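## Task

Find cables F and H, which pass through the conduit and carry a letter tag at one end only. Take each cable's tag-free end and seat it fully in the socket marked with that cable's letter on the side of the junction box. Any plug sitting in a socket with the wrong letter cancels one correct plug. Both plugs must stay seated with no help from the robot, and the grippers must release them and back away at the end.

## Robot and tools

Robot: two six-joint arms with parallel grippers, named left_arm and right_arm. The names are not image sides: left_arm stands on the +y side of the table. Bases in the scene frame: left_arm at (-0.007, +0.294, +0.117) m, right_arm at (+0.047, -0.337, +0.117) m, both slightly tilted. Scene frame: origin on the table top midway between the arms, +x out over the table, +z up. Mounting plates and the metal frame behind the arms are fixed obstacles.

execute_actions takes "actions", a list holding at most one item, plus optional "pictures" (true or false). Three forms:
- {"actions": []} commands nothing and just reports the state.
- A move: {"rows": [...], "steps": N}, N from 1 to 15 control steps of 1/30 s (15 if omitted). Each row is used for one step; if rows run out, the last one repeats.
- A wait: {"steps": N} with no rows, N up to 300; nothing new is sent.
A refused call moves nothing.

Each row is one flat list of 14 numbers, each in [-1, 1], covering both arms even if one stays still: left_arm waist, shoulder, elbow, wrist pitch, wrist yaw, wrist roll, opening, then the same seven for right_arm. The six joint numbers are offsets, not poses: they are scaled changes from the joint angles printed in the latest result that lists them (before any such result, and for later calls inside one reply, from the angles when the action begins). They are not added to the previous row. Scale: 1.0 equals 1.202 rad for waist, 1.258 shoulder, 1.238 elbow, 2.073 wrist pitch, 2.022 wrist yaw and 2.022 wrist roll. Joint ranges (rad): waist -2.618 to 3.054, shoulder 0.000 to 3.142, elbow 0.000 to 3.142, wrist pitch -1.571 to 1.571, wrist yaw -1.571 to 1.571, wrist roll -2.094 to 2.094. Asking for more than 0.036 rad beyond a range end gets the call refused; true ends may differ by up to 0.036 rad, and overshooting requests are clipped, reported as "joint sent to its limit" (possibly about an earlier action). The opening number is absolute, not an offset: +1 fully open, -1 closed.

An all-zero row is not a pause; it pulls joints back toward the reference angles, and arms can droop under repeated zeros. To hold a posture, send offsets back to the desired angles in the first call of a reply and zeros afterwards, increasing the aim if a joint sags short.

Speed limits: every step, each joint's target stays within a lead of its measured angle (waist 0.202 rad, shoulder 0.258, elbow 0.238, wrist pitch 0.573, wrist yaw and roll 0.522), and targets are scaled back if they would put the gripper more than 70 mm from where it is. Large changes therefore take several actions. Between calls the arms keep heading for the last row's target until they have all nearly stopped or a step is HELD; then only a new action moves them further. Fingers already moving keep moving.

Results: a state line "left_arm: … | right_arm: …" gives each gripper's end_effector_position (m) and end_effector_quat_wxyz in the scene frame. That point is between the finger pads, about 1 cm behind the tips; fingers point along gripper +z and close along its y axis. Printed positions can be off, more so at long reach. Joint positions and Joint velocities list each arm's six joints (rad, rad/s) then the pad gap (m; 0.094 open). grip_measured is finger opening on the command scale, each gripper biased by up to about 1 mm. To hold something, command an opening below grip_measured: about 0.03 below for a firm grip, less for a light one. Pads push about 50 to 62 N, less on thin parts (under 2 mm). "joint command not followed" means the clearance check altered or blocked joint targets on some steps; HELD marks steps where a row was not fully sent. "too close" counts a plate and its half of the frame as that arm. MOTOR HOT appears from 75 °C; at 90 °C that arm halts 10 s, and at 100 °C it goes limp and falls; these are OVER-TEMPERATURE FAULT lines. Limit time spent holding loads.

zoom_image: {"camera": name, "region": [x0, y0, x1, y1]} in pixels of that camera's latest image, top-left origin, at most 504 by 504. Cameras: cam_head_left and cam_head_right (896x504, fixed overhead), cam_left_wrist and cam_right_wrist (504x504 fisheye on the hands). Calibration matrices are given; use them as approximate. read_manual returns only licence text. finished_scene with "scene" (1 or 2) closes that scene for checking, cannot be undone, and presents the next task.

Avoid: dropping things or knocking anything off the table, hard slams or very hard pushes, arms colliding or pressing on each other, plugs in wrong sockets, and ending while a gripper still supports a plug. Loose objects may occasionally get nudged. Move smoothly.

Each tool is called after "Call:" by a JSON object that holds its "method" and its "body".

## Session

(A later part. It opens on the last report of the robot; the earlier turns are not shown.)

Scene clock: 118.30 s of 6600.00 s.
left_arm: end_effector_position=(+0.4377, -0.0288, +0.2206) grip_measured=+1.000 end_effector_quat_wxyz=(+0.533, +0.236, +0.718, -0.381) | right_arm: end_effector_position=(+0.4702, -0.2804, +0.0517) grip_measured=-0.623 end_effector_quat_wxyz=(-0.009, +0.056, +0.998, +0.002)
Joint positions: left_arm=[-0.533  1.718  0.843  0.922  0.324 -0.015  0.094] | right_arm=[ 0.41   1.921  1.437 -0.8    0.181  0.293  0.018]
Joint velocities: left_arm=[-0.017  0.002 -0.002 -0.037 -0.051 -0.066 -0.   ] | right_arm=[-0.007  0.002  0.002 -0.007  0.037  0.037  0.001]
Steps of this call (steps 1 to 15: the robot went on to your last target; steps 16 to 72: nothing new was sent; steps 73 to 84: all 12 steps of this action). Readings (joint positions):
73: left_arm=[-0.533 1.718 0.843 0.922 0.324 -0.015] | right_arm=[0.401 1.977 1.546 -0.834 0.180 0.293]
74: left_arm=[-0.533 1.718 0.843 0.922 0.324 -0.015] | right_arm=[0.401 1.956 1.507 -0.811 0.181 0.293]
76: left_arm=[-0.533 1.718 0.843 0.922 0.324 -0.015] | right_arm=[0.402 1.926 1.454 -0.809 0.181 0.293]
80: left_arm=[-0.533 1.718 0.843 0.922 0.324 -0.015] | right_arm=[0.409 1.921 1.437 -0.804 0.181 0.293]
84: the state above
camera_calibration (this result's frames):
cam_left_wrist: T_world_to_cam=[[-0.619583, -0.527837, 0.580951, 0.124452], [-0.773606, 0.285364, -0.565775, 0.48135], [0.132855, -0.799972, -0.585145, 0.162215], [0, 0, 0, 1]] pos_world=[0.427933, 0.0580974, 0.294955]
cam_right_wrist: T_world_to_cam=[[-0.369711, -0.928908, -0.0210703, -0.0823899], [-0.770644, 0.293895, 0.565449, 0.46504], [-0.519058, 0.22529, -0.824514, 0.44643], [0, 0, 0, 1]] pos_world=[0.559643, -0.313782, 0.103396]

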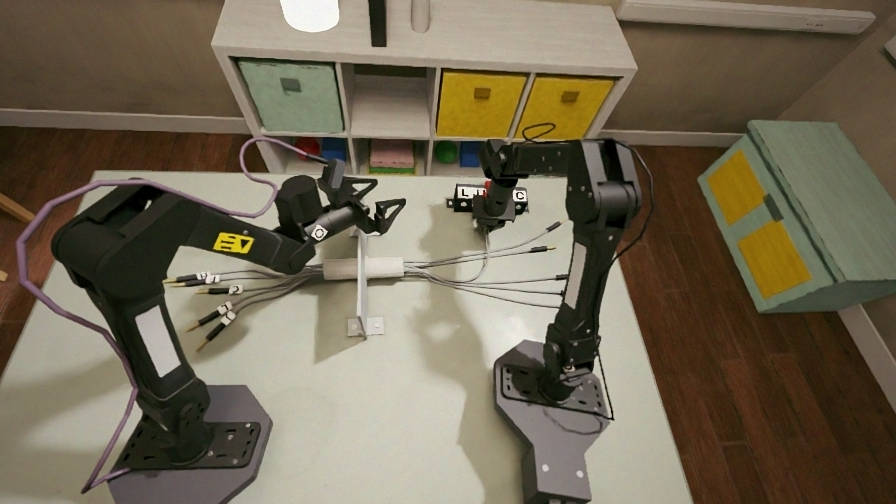

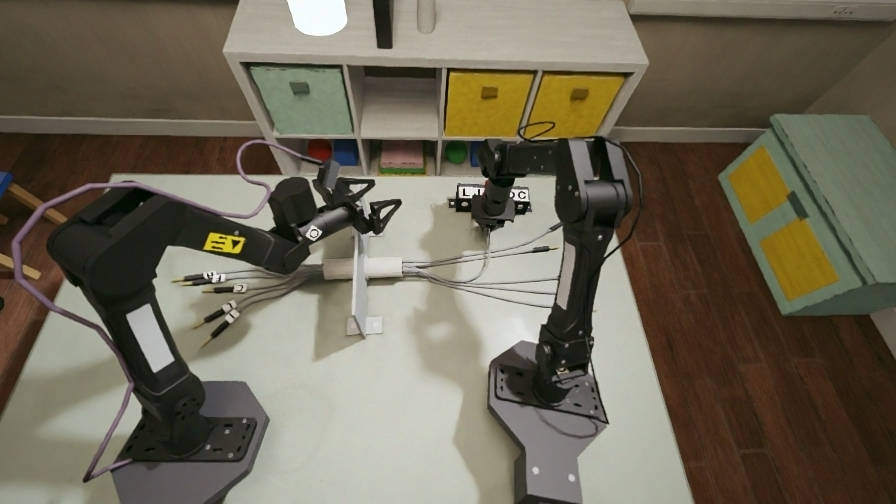

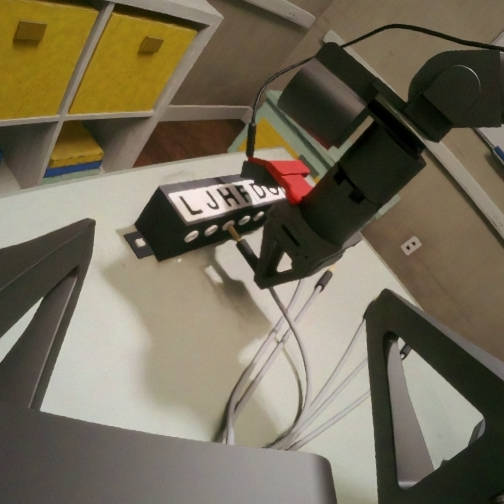

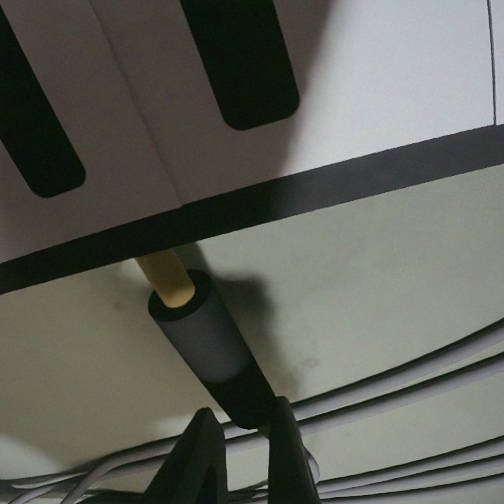

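Call:
{"method": "execute_actions", "body": {"actions": [{"rows":[[0,0,0,0,0,0,1,0,0.01,0.02,0,0,0,-0.84]],"steps":10}]}}

Call:
{"method": "execute_actions", "body": {"actions": [{"rows":[[0,0,0,0,0,0,1,-0.012,0.04,0.075,-0.015,0,0,-0.84]],"steps":12}]}}

Call:
{"method": "zoom_image", "body": {"camera": "cam_left_wrist", "region": [170,180,300,290]}}

Scene clock: 119.53 s of 6600.00 s.
left_arm: end_effector_position=(+0.4377, -0.0288, +0.2206) grip_measured=+1.000 end_effector_quat_wxyz=(+0.533, +0.236, +0.718, -0.381) | right_arm: end_effector_position=(+0.4684, -0.2808, +0.0517) grip_measured=-0.837 end_effector_quat_wxyz=(-0.013, +0.055, +0.998, +0.001)
Joint positions: left_arm=[-0.533  1.718  0.843  0.922  0.324 -0.015  0.094] | right_arm=[ 0.41   1.921  1.437 -0.808  0.181  0.293  0.008]
Joint velocities: left_arm=[ 0.007 -0.012 -0.017  0.095  0.007 -0.051 -0.   ] | right_arm=[ 0.007  0.007 -0.007 -0.022 -0.066 -0.007 -0.   ]
Steps of this call (steps 1 to 15: the robot went on to your last target; steps 16 to 27: nothing new was sent; steps 28 to 37: all 10 steps of this action). Readings (joint positions):
28: left_arm=[-0.533 1.718 0.843 0.922 0.324 -0.015] | right_arm=[0.410 1.921 1.437 -0.801 0.181 0.293]
29: left_arm=[-0.533 1.718 0.843 0.922 0.324 -0.015] | right_arm=[0.410 1.921 1.437 -0.803 0.181 0.293]
31: left_arm=[-0.533 1.718 0.843 0.922 0.324 -0.015] | right_arm=[0.410 1.921 1.437 -0.808 0.181 0.293]
35: left_arm=[-0.533 1.718 0.843 0.922 0.324 -0.015] | right_arm=[0.410 1.921 1.437 -0.808 0.181 0.293]
37: the state above
camera_calibration (this result's frames):
cam_left_wrist: T_world_to_cam=[[-0.619583, -0.527837, 0.580951, 0.124452], [-0.773606, 0.285364, -0.565775, 0.48135], [0.132855, -0.799972, -0.585145, 0.162215], [0, 0, 0, 1]] pos_world=[0.427933, 0.0580974, 0.294955]
cam_right_wrist: T_world_to_cam=[[-0.368504, -0.92948, -0.0164691, -0.0844646], [-0.766958, 0.293964, 0.570404, 0.461791], [-0.525338, 0.222827, -0.821199, 0.447703], [0, 0, 0, 1]] pos_world=[0.558245, -0.314019, 0.102855]

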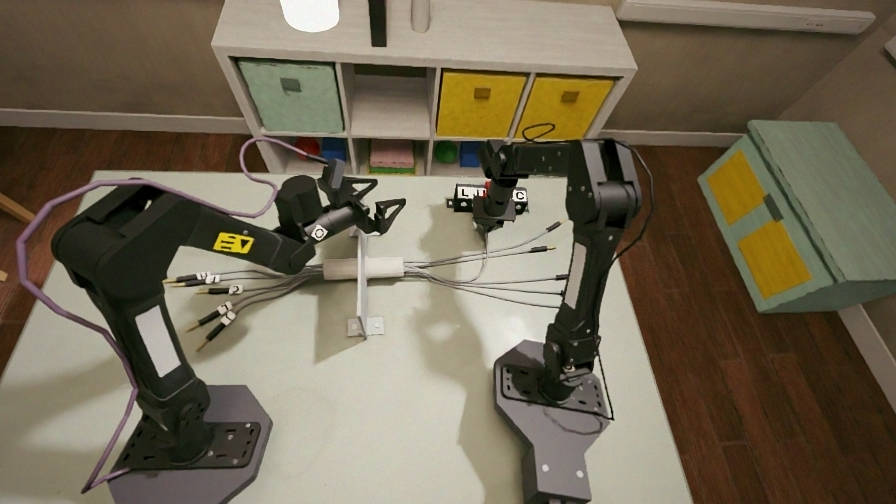

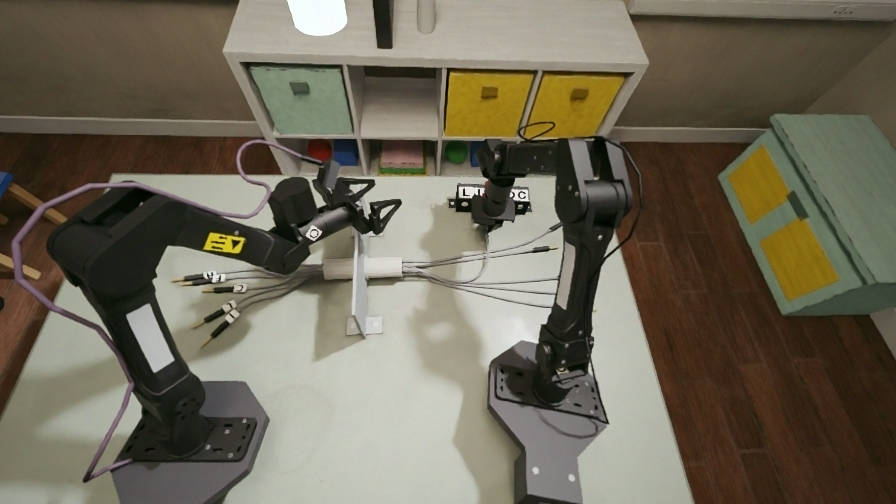

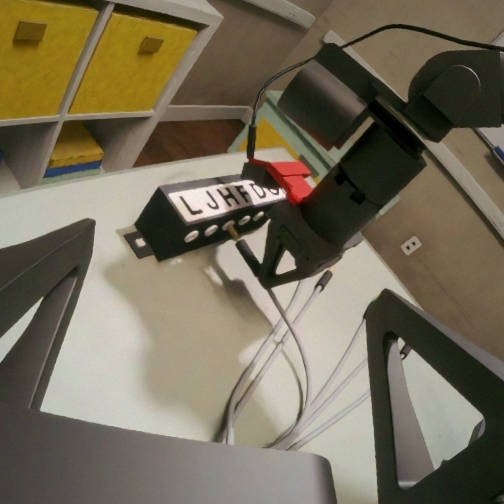

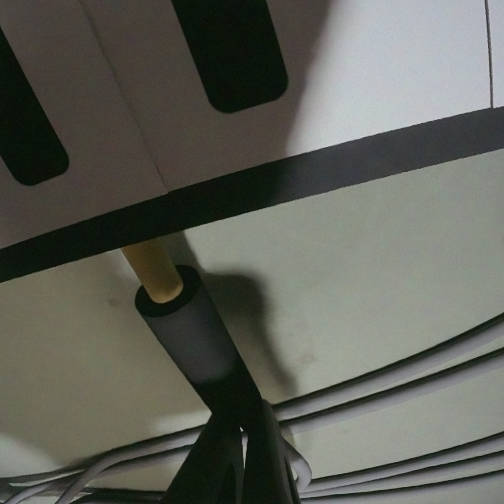

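Scene clock: 119.93 s of 6600.00 s.
left_arm: end_effector_position=(+0.4377, -0.0288, +0.2206) grip_measured=+1.000 end_effector_quat_wxyz=(+0.533, +0.236, +0.718, -0.381) | right_arm: end_effector_position=(+0.4676, -0.2826, +0.0486) grip_measured=-0.837 end_effector_quat_wxyz=(-0.035, +0.053, +0.998, -0.005)
Joint positions: left_arm=[-0.533  1.718  0.843  0.922  0.324 -0.015  0.094] | right_arm=[ 0.405  1.961  1.493 -0.869  0.181  0.293  0.008]
Joint velocities: left_arm=[-0.022 -0.007 -0.022 -0.066 -0.022  0.022 -0.   ] | right_arm=[ 0.007  0.002  0.002 -0.022 -0.095  0.022  0.001]
Steps of this call (steps 1 to 12: all 12 steps of this action). Readings (joint positions):
1: left_arm=[-0.533 1.718 0.843 0.922 0.324 -0.015] | right_arm=[0.409 1.926 1.447 -0.819 0.181 0.293]
2: left_arm=[-0.533 1.718 0.843 0.922 0.324 -0.015] | right_arm=[0.409 1.938 1.466 -0.836 0.181 0.293]
4: left_arm=[-0.533 1.718 0.843 0.922 0.324 -0.015] | right_arm=[0.406 1.954 1.486 -0.859 0.181 0.293]
8: left_arm=[-0.533 1.718 0.843 0.922 0.324 -0.015] | right_arm=[0.405 1.961 1.492 -0.868 0.181 0.293]
12: the state above
camera_calibration (this result's frames):
cam_left_wrist: T_world_to_cam=[[-0.619583, -0.527837, 0.580951, 0.124452], [-0.773606, 0.285364, -0.565775, 0.48135], [0.132855, -0.799972, -0.585145, 0.162215], [0, 0, 0, 1]] pos_world=[0.427933, 0.0580974, 0.294955]
cam_right_wrist: T_world_to_cam=[[-0.365437, -0.930799, 0.00829788, -0.0894257], [-0.741564, 0.296507, 0.601803, 0.450804], [-0.562618, 0.213768, -0.798601, 0.458872], [0, 0, 0, 1]] pos_world=[0.55979, -0.314996, 0.0959022]

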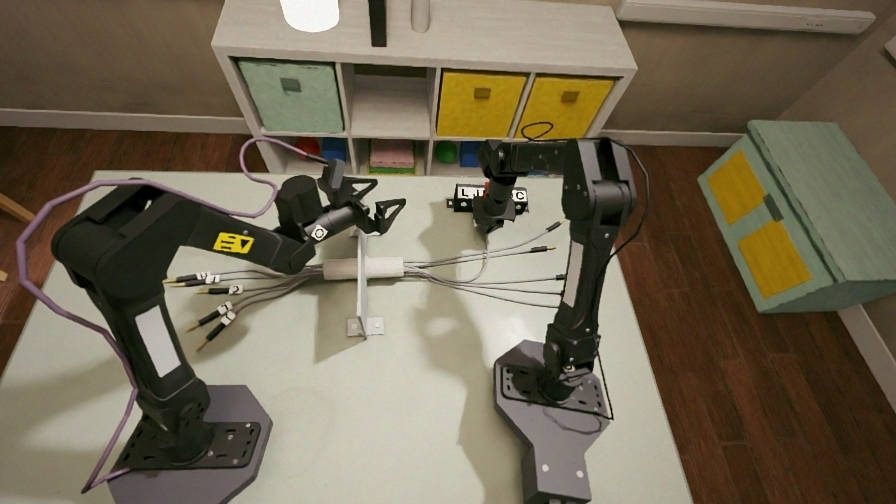

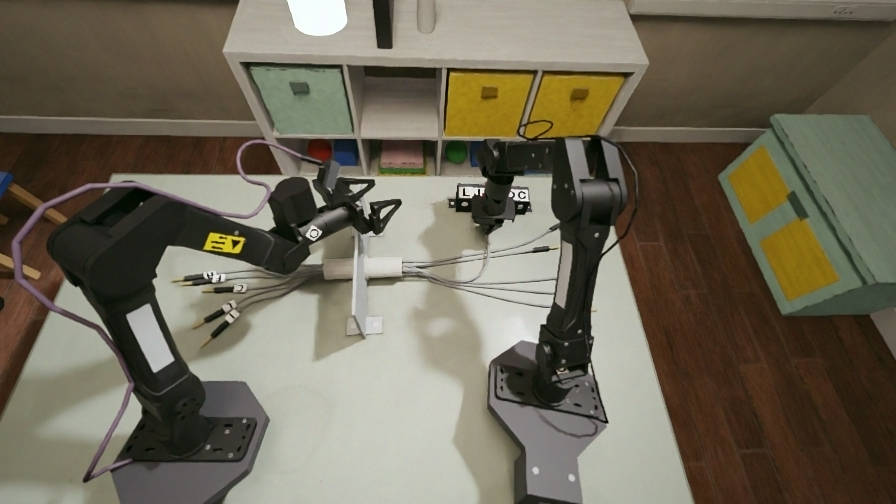

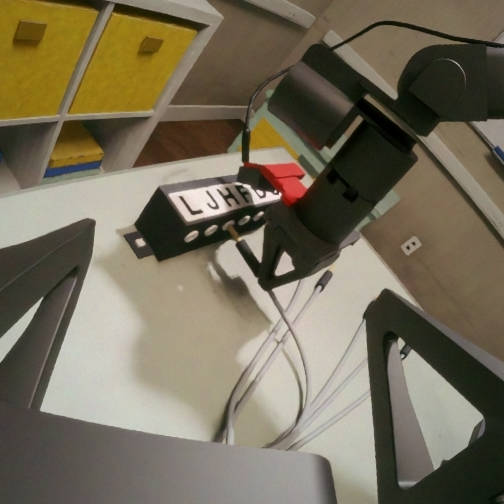

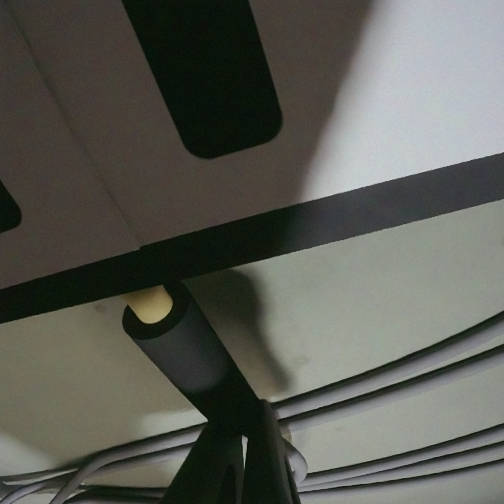

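Region (170, 180, 300, 290) of cam_left_wrist's 504x504 image, scaled by 3.877, with more detail than that image has; it fills the top 426 rows of this view, and the rest is white.

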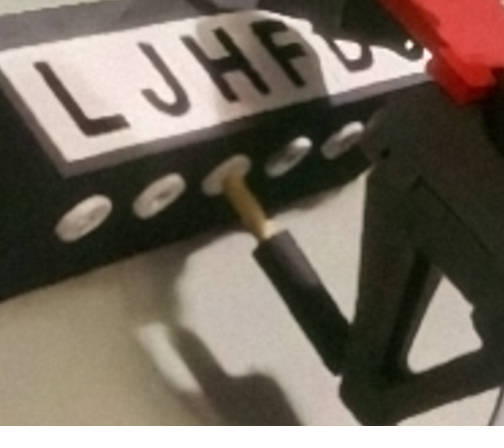

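Call:
{"method": "execute_actions", "body": {"actions": [{"rows":[[0,0,0,0,0,0,1,0,0.01,0.03,0.1,0,0,-0.86],[0,0,0,0,0,0,1,0,0.01,0.03,0.15,0,0,-0.86]],"steps":15}]}}

Call:
{"method": "zoom_image", "body": {"camera": "cam_left_wrist", "region": [170,180,300,290]}}

Scene clock: 122.27 s of 6600.00 s.
left_arm: end_effector_position=(+0.4377, -0.0288, +0.2206) grip_measured=+1.000 end_effector_quat_wxyz=(+0.533, +0.236, +0.718, -0.381) | right_arm: end_effector_position=(+0.4703, -0.2808, +0.0471) grip_measured=-0.854 end_effector_quat_wxyz=(-0.030, +0.054, +0.998, -0.001)
Joint positions: left_arm=[-0.533  1.718  0.843  0.922  0.324 -0.015  0.094] | right_arm=[ 0.405  1.965  1.493 -0.855  0.175  0.293  0.007]
Joint velocities: left_arm=[-0.002  0.007 -0.002  0.051 -0.066  0.037 -0.   ] | right_arm=[ 0.002  0.007 -0.002  0.022  0.037  0.007  0.   ]
Steps of this call (steps 1 to 15: the robot went on to your last target; steps 16 to 55: nothing new was sent; steps 56 to 70: all 15 steps of this action). Readings (joint positions):
56: left_arm=[-0.533 1.718 0.843 0.922 0.324 -0.015] | right_arm=[0.405 1.961 1.493 -0.862 0.179 0.293]
57: left_arm=[-0.533 1.718 0.843 0.922 0.324 -0.015] | right_arm=[0.405 1.963 1.493 -0.856 0.176 0.293]
59: left_arm=[-0.533 1.718 0.843 0.922 0.324 -0.015] | right_arm=[0.405 1.965 1.493 -0.855 0.175 0.293]
63: left_arm=[-0.533 1.718 0.843 0.922 0.324 -0.015] | right_arm=[0.405 1.965 1.493 -0.855 0.175 0.293]
70: the state above
camera_calibration (this result's frames):
cam_left_wrist: T_world_to_cam=[[-0.619583, -0.527837, 0.580951, 0.124452], [-0.773606, 0.285364, -0.565775, 0.48135], [0.132855, -0.799972, -0.585145, 0.162215], [0, 0, 0, 1]] pos_world=[0.427933, 0.0580974, 0.294955]
cam_right_wrist: T_world_to_cam=[[-0.367702, -0.929942, -0.00188009, -0.0850386], [-0.746684, 0.294035, 0.596663, 0.455139], [-0.554309, 0.220798, -0.80249, 0.457095], [0, 0, 0, 1]] pos_world=[0.561948, -0.313834, 0.0950902]

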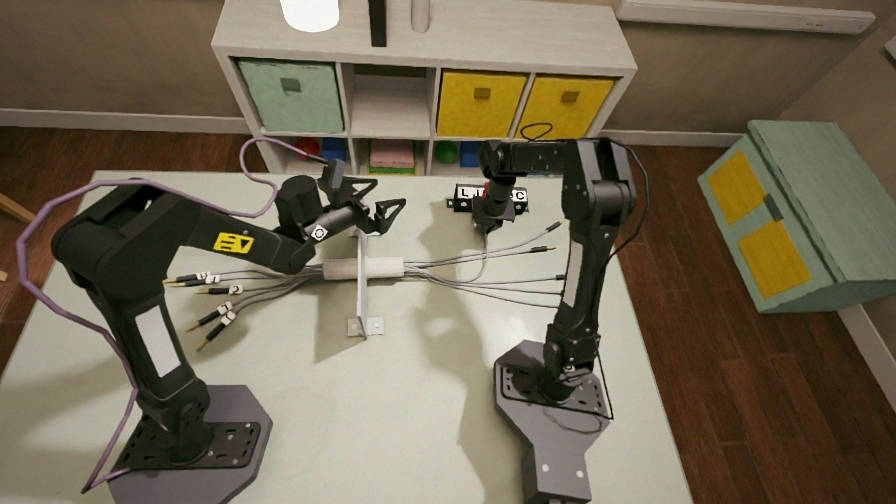

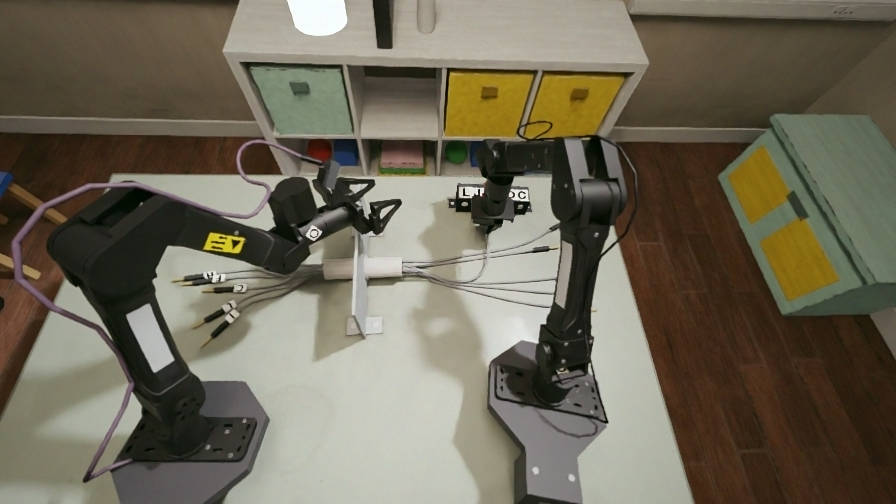

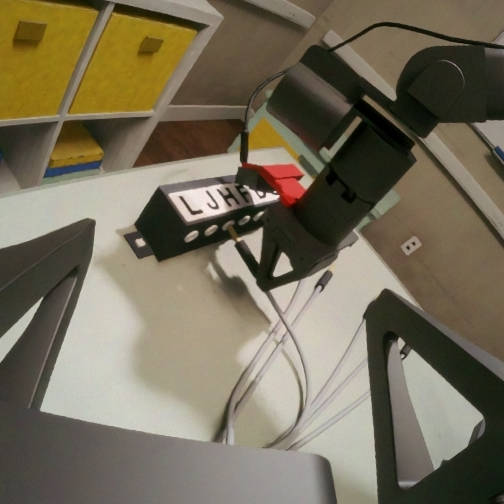

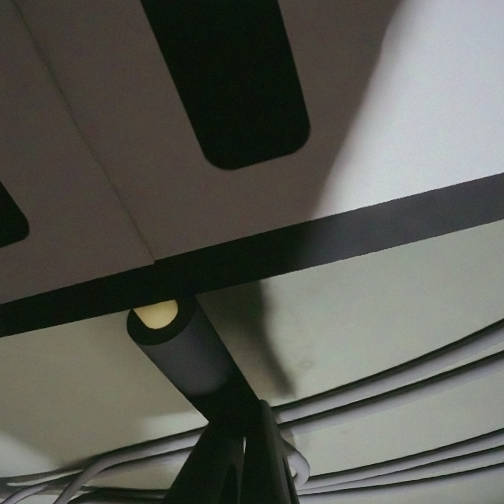

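Region (170, 180, 300, 290) of cam_left_wrist's 504x504 image, scaled by 3.877, with more detail than that image has; it fills the top 426 rows of this view, and the rest is white.

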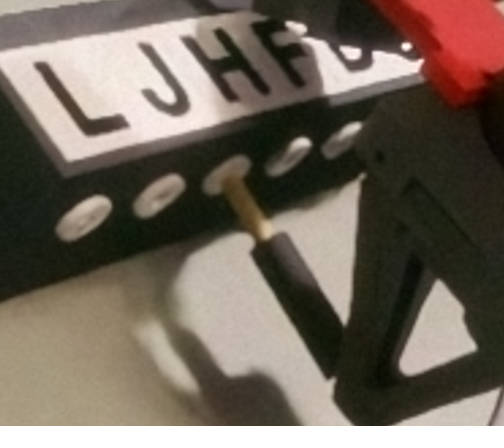

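Call:
{"method": "execute_actions", "body": {"actions": [{"rows":[[0,0,0,0,0,0,1,0,-0.01,0,0,0,0,-0.6]],"steps":8}]}}

Call:
{"method": "execute_actions", "body": {"actions": [{"rows":[[0,0,0,0,0,0,1,0,0.025,0.06,0.03,0,0,-0.6]],"steps":12}]}}

Scene clock: 124.27 s of 6600.00 s.
left_arm: end_effector_position=(+0.4377, -0.0288, +0.2206) grip_measured=+1.000 end_effector_quat_wxyz=(+0.533, +0.236, +0.718, -0.381) | right_arm: end_effector_position=(+0.4675, -0.2814, +0.0473) grip_measured=-0.603 end_effector_quat_wxyz=(-0.036, +0.053, +0.998, -0.003)
Joint positions: left_arm=[-0.533  1.718  0.843  0.922  0.324 -0.015  0.094] | right_arm=[ 0.405  1.965  1.493 -0.866  0.175  0.293  0.019]
Joint velocities: left_arm=[-0.007 -0.002 -0.012 -0.007  0.022 -0.095 -0.001] | right_arm=[-0.027  0.012 -0.012 -0.022 -0.007 -0.051 -0.001]
Steps of this call (steps 1 to 15: the robot went on to your last target; steps 16 to 52: nothing new was sent; steps 53 to 60: all 8 steps of this action). Readings (joint positions):
53: left_arm=[-0.533 1.718 0.843 0.922 0.324 -0.015] | right_arm=[0.405 1.965 1.493 -0.867 0.175 0.293]
54: left_arm=[-0.533 1.718 0.843 0.922 0.324 -0.015] | right_arm=[0.405 1.965 1.493 -0.866 0.175 0.293]
56: left_arm=[-0.533 1.718 0.843 0.922 0.324 -0.015] | right_arm=[0.405 1.965 1.493 -0.866 0.175 0.293]
60: the state above
camera_calibration (this result's frames):
cam_left_wrist: T_world_to_cam=[[-0.619583, -0.527837, 0.580951, 0.124452], [-0.773606, 0.285364, -0.565775, 0.48135], [0.132855, -0.799972, -0.585145, 0.162215], [0, 0, 0, 1]] pos_world=[0.427933, 0.0580974, 0.294955]
cam_right_wrist: T_world_to_cam=[[-0.365714, -0.930719, 0.00398032, -0.0879596], [-0.740656, 0.293616, 0.604333, 0.44982], [-0.563633, 0.218065, -0.796722, 0.459146], [0, 0, 0, 1]] pos_world=[0.559784, -0.314064, 0.0943204]

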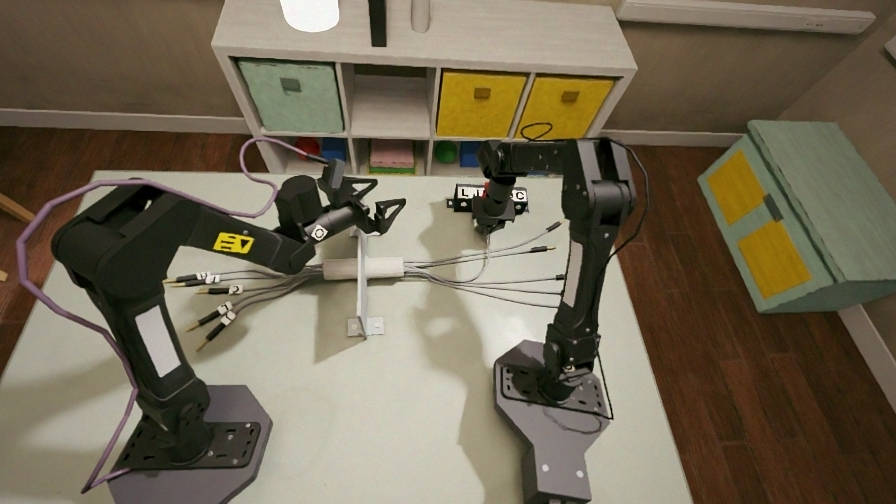

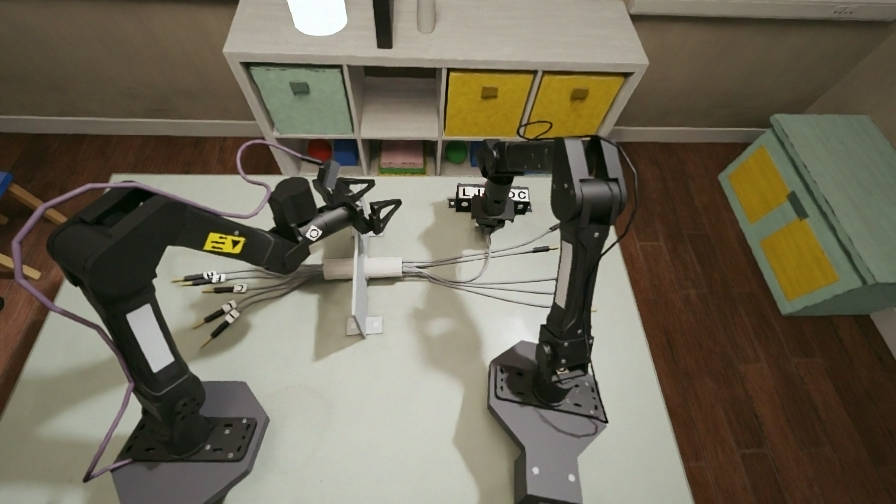

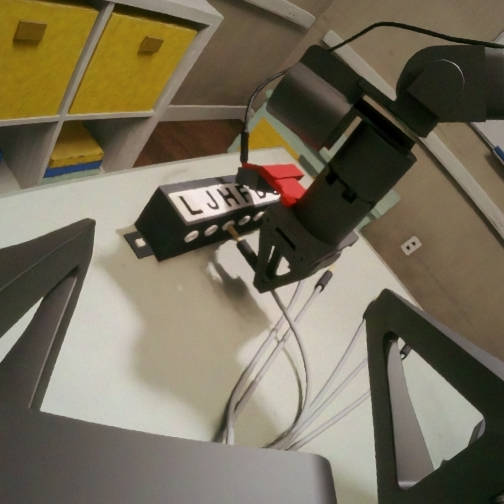

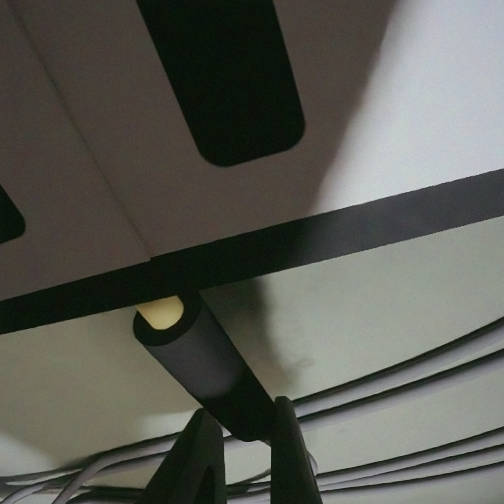

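Scene clock: 124.67 s of 6600.00 s.
left_arm: end_effector_position=(+0.4377, -0.0288, +0.2206) grip_measured=+1.000 end_effector_quat_wxyz=(+0.533, +0.236, +0.718, -0.381) | right_arm: end_effector_position=(+0.4865, -0.2782, +0.0460) grip_measured=-0.603 end_effector_quat_wxyz=(-0.012, +0.058, +0.998, +0.002)
Joint positions: left_arm=[-0.533  1.718  0.843  0.922  0.324 -0.015  0.094] | right_arm=[ 0.405  1.99   1.534 -0.833  0.178  0.293  0.019]
Joint velocities: left_arm=[-0.002 -0.012 -0.002 -0.037 -0.037 -0.051 -0.   ] | right_arm=[ 0.002 -0.017  0.007  0.007 -0.022 -0.051 -0.   ]
Steps of this call (steps 1 to 12: all 12 steps of this action). Readings (joint positions):
1: left_arm=[-0.533 1.718 0.843 0.922 0.324 -0.015] | right_arm=[0.405 1.968 1.499 -0.866 0.175 0.293]
2: left_arm=[-0.533 1.718 0.843 0.922 0.324 -0.015] | right_arm=[0.405 1.975 1.510 -0.863 0.175 0.293]
4: left_arm=[-0.533 1.718 0.843 0.922 0.324 -0.015] | right_arm=[0.405 1.987 1.529 -0.844 0.175 0.293]
8: left_arm=[-0.533 1.718 0.843 0.922 0.324 -0.015] | right_arm=[0.405 1.990 1.534 -0.833 0.178 0.293]
12: the state above
camera_calibration (this result's frames):
cam_left_wrist: T_world_to_cam=[[-0.619583, -0.527837, 0.580951, 0.124452], [-0.773606, 0.285364, -0.565775, 0.48135], [0.132855, -0.799972, -0.585145, 0.162215], [0, 0, 0, 1]] pos_world=[0.427933, 0.0580974, 0.294955]
cam_right_wrist: T_world_to_cam=[[-0.373793, -0.927305, -0.0196178, -0.0720813], [-0.766394, 0.296879, 0.569651, 0.478826], [-0.522416, 0.227966, -0.821652, 0.451972], [0, 0, 0, 1]] pos_world=[0.576144, -0.31203, 0.0971862]

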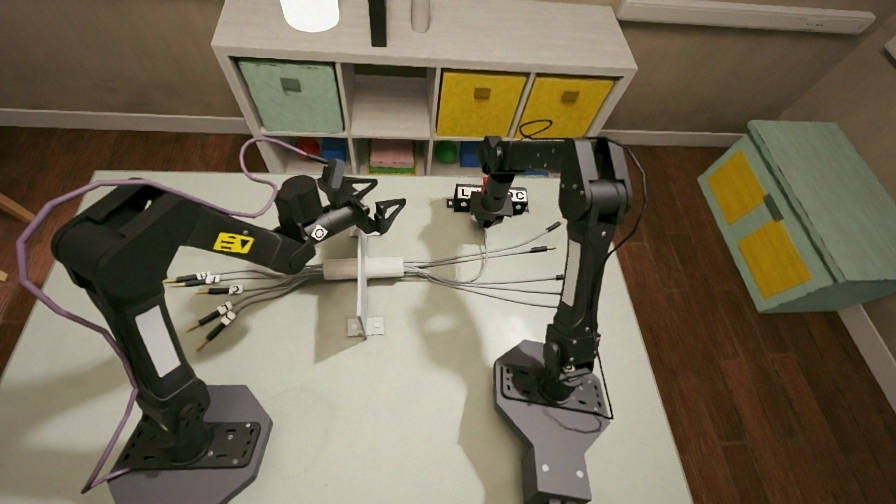

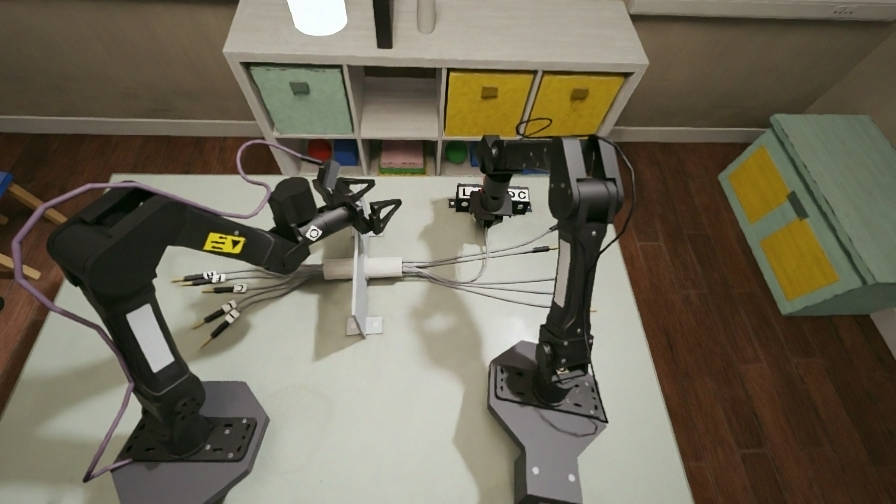

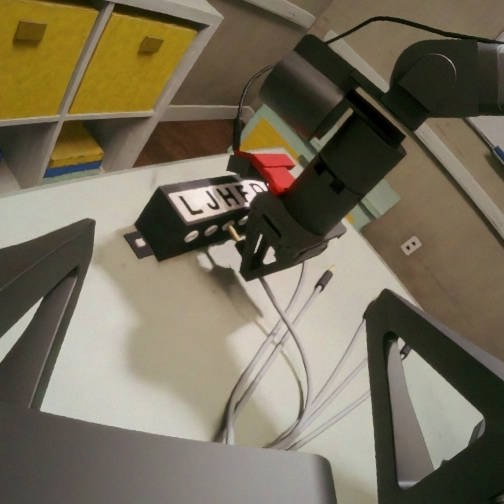

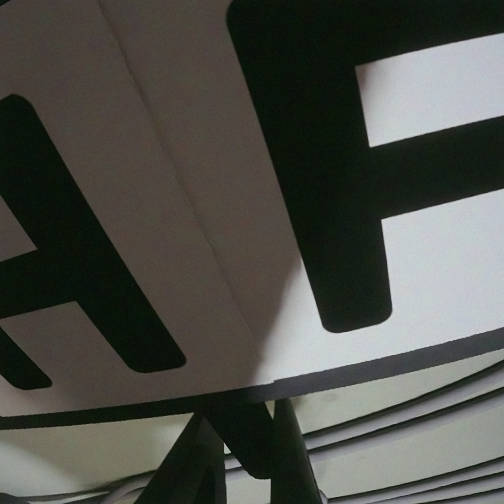

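Call:
{"method": "execute_actions", "body": {"actions": [{"rows":[[0,0,0,0,0,0,1,-0.022,-0.02,-0.015,0,0,0,-0.6]],"steps":8}]}}

Call:
{"method": "execute_actions", "body": {"actions": [{"rows":[[0,0,0,0,0,0,1,0,0,0.02,0,0,0,-0.84]],"steps":10}]}}

Call:
{"method": "zoom_image", "body": {"camera": "cam_left_wrist", "region": [170,180,300,290]}}

Scene clock: 126.53 s of 6600.00 s.
left_arm: end_effector_position=(+0.4377, -0.0288, +0.2206) grip_measured=+1.000 end_effector_quat_wxyz=(+0.533, +0.236, +0.718, -0.381) | right_arm: end_effector_position=(+0.4875, -0.2881, +0.0444) grip_measured=-0.603 end_effector_quat_wxyz=(-0.013, +0.068, +0.998, -0.002)
Joint positions: left_arm=[-0.533  1.718  0.843  0.922  0.324 -0.015  0.094] | right_arm=[ 0.382  1.99   1.534 -0.833  0.178  0.293  0.019]
Joint velocities: left_arm=[-0.012  0.002 -0.007 -0.022 -0.051 -0.007  0.   ] | right_arm=[ 0.002 -0.002 -0.007 -0.007 -0.007 -0.095 -0.001]
Steps of this call (steps 1 to 15: the robot went on to your last target; steps 16 to 48: nothing new was sent; steps 49 to 56: all 8 steps of this action). Readings (joint positions):
49: left_arm=[-0.533 1.718 0.843 0.922 0.324 -0.015] | right_arm=[0.403 1.990 1.534 -0.833 0.178 0.293]
50: left_arm=[-0.533 1.718 0.843 0.922 0.324 -0.015] | right_arm=[0.401 1.990 1.534 -0.833 0.178 0.293]
52: left_arm=[-0.533 1.718 0.843 0.922 0.324 -0.015] | right_arm=[0.392 1.990 1.534 -0.833 0.178 0.293]
56: the state above
camera_calibration (this result's frames):
cam_left_wrist: T_world_to_cam=[[-0.619583, -0.527837, 0.580951, 0.124452], [-0.773606, 0.285364, -0.565775, 0.48135], [0.132855, -0.799972, -0.585145, 0.162215], [0, 0, 0, 1]] pos_world=[0.427933, 0.0580974, 0.294955]
cam_right_wrist: T_world_to_cam=[[-0.393305, -0.919337, -0.0114554, -0.0694629], [-0.758379, 0.317351, 0.569342, 0.485403], [-0.519781, 0.232613, -0.822021, 0.453463], [0, 0, 0, 1]] pos_world=[0.576501, -0.323384, 0.0956005]

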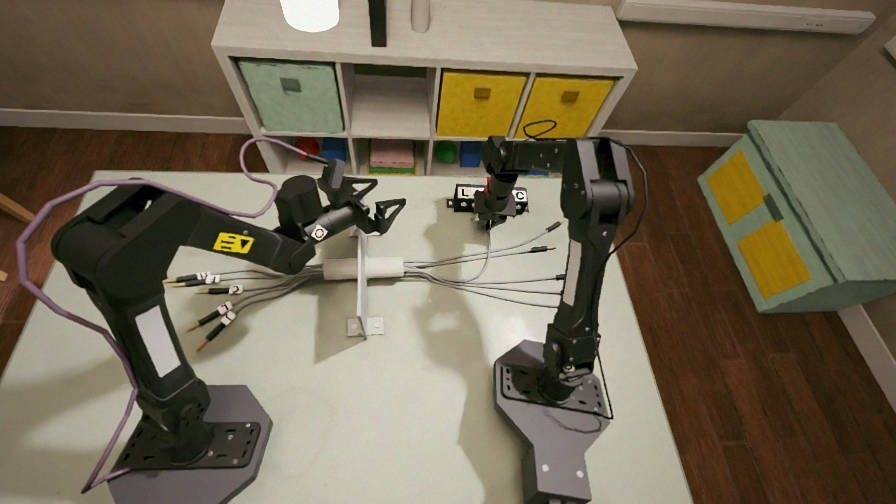

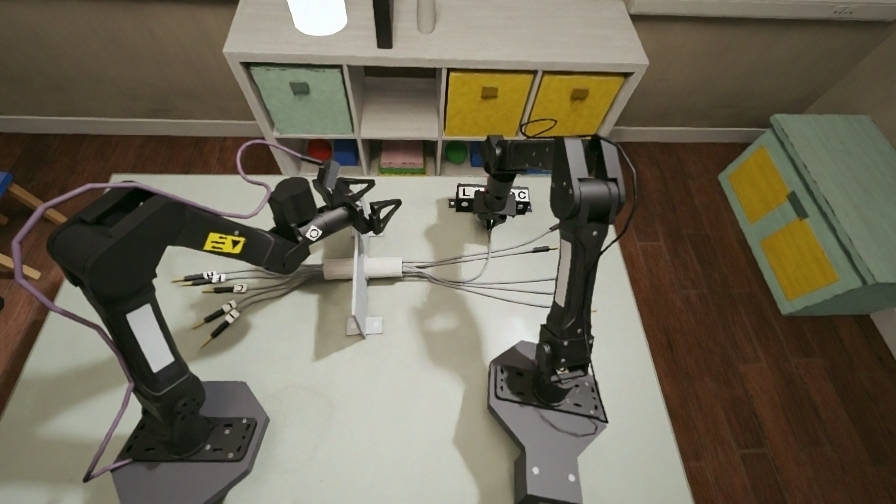

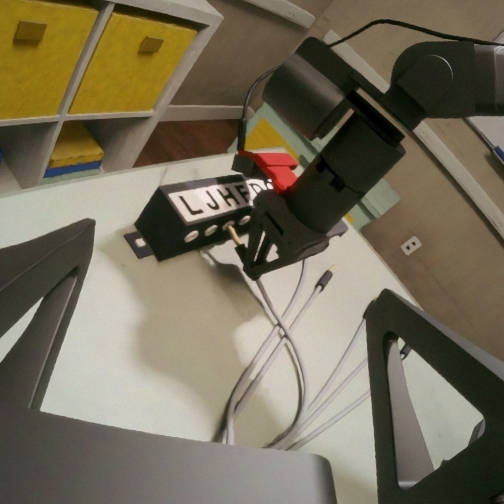

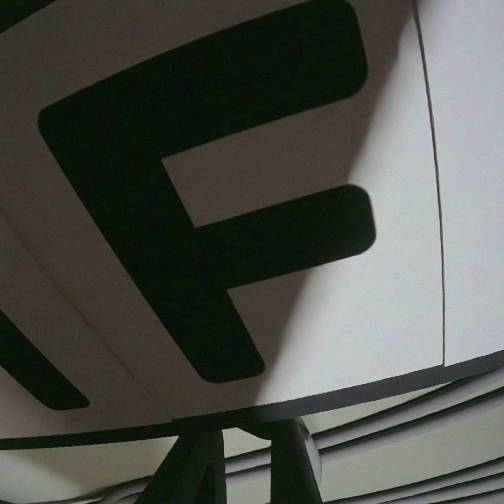

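Scene clock: 126.87 s of 6600.00 s.
left_arm: end_effector_position=(+0.4377, -0.0288, +0.2206) grip_measured=+1.000 end_effector_quat_wxyz=(+0.533, +0.236, +0.718, -0.381) | right_arm: end_effector_position=(+0.4874, -0.2864, +0.0443) grip_measured=-0.788 end_effector_quat_wxyz=(-0.014, +0.068, +0.998, +0.003)
Joint positions: left_arm=[-0.533  1.718  0.843  0.922  0.324 -0.015  0.094] | right_arm=[ 0.382  1.99   1.534 -0.832  0.168  0.291  0.01 ]
Joint velocities: left_arm=[ 0.007  0.007  0.017  0.095 -0.037 -0.007 -0.   ] | right_arm=[-0.012 -0.007 -0.012  0.066  0.007 -0.022 -0.002]
Steps of this call (steps 1 to 10: all 10 steps of this action). Readings (joint positions):
1: left_arm=[-0.533 1.718 0.843 0.922 0.324 -0.015] | right_arm=[0.382 1.990 1.534 -0.833 0.178 0.293]
2: left_arm=[-0.533 1.718 0.843 0.922 0.324 -0.015] | right_arm=[0.382 1.990 1.534 -0.833 0.174 0.292]
4: left_arm=[-0.533 1.718 0.843 0.922 0.324 -0.015] | right_arm=[0.382 1.990 1.534 -0.832 0.168 0.291]
8: left_arm=[-0.533 1.718 0.843 0.922 0.324 -0.015] | right_arm=[0.382 1.990 1.534 -0.832 0.168 0.291]
10: the state above
camera_calibration (this result's frames):
cam_left_wrist: T_world_to_cam=[[-0.619583, -0.527837, 0.580951, 0.124452], [-0.773606, 0.285364, -0.565775, 0.48135], [0.132855, -0.799972, -0.585145, 0.162215], [0, 0, 0, 1]] pos_world=[0.427933, 0.0580974, 0.294955]
cam_right_wrist: T_world_to_cam=[[-0.392966, -0.919325, -0.0204726, -0.0677174], [-0.757989, 0.311237, 0.573223, 0.482704], [-0.520607, 0.240775, -0.819143, 0.455626], [0, 0, 0, 1]] pos_world=[0.576476, -0.322193, 0.0951398]

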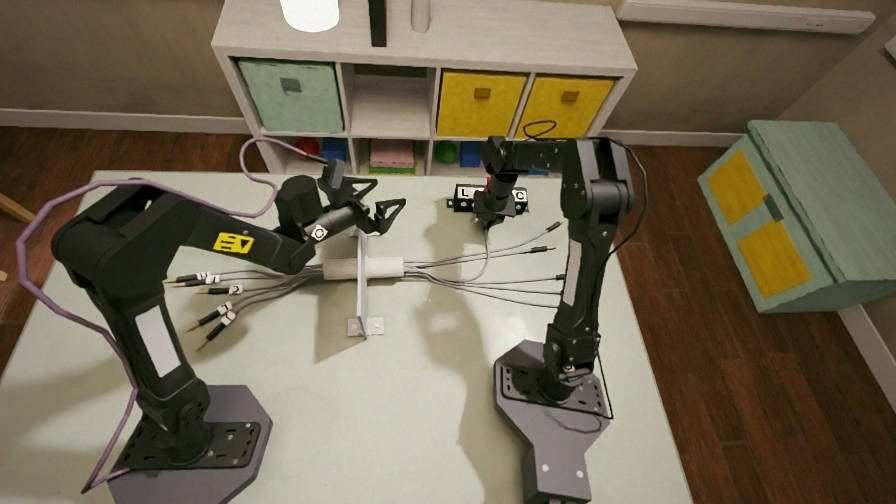

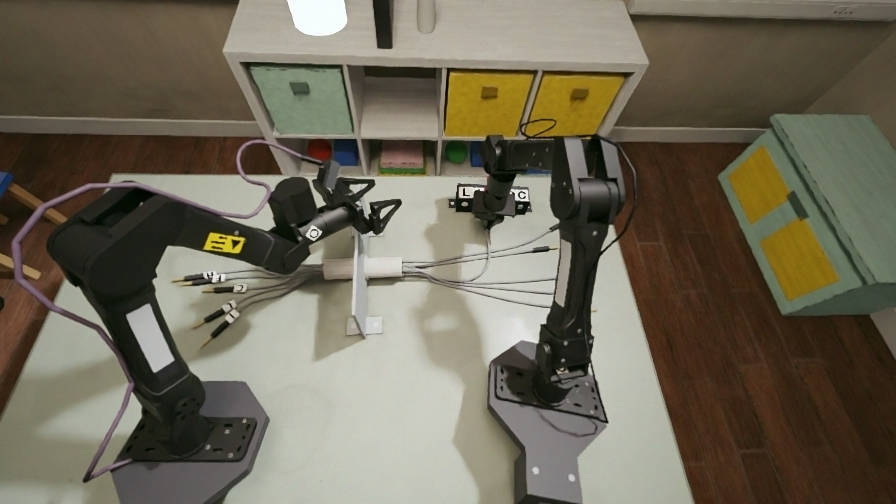

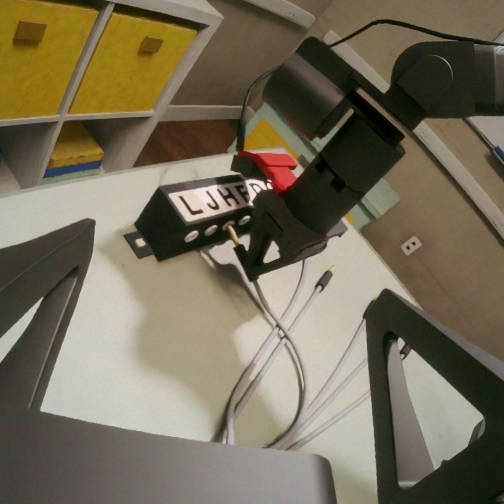

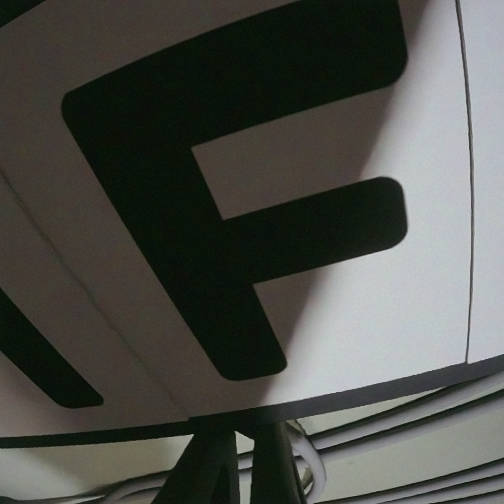

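Region (170, 180, 300, 290) of cam_left_wrist's 504x504 image, scaled by 3.877, with more detail than that image has; it fills the top 426 rows of this view, and the rest is white.

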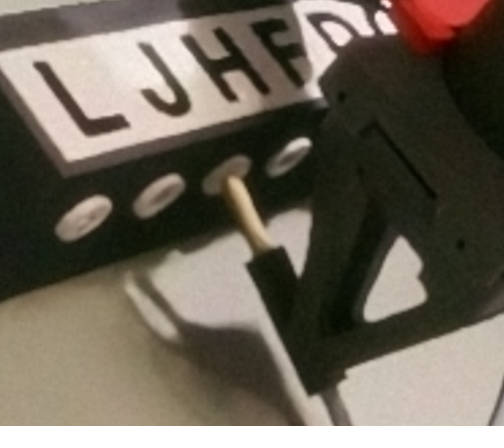

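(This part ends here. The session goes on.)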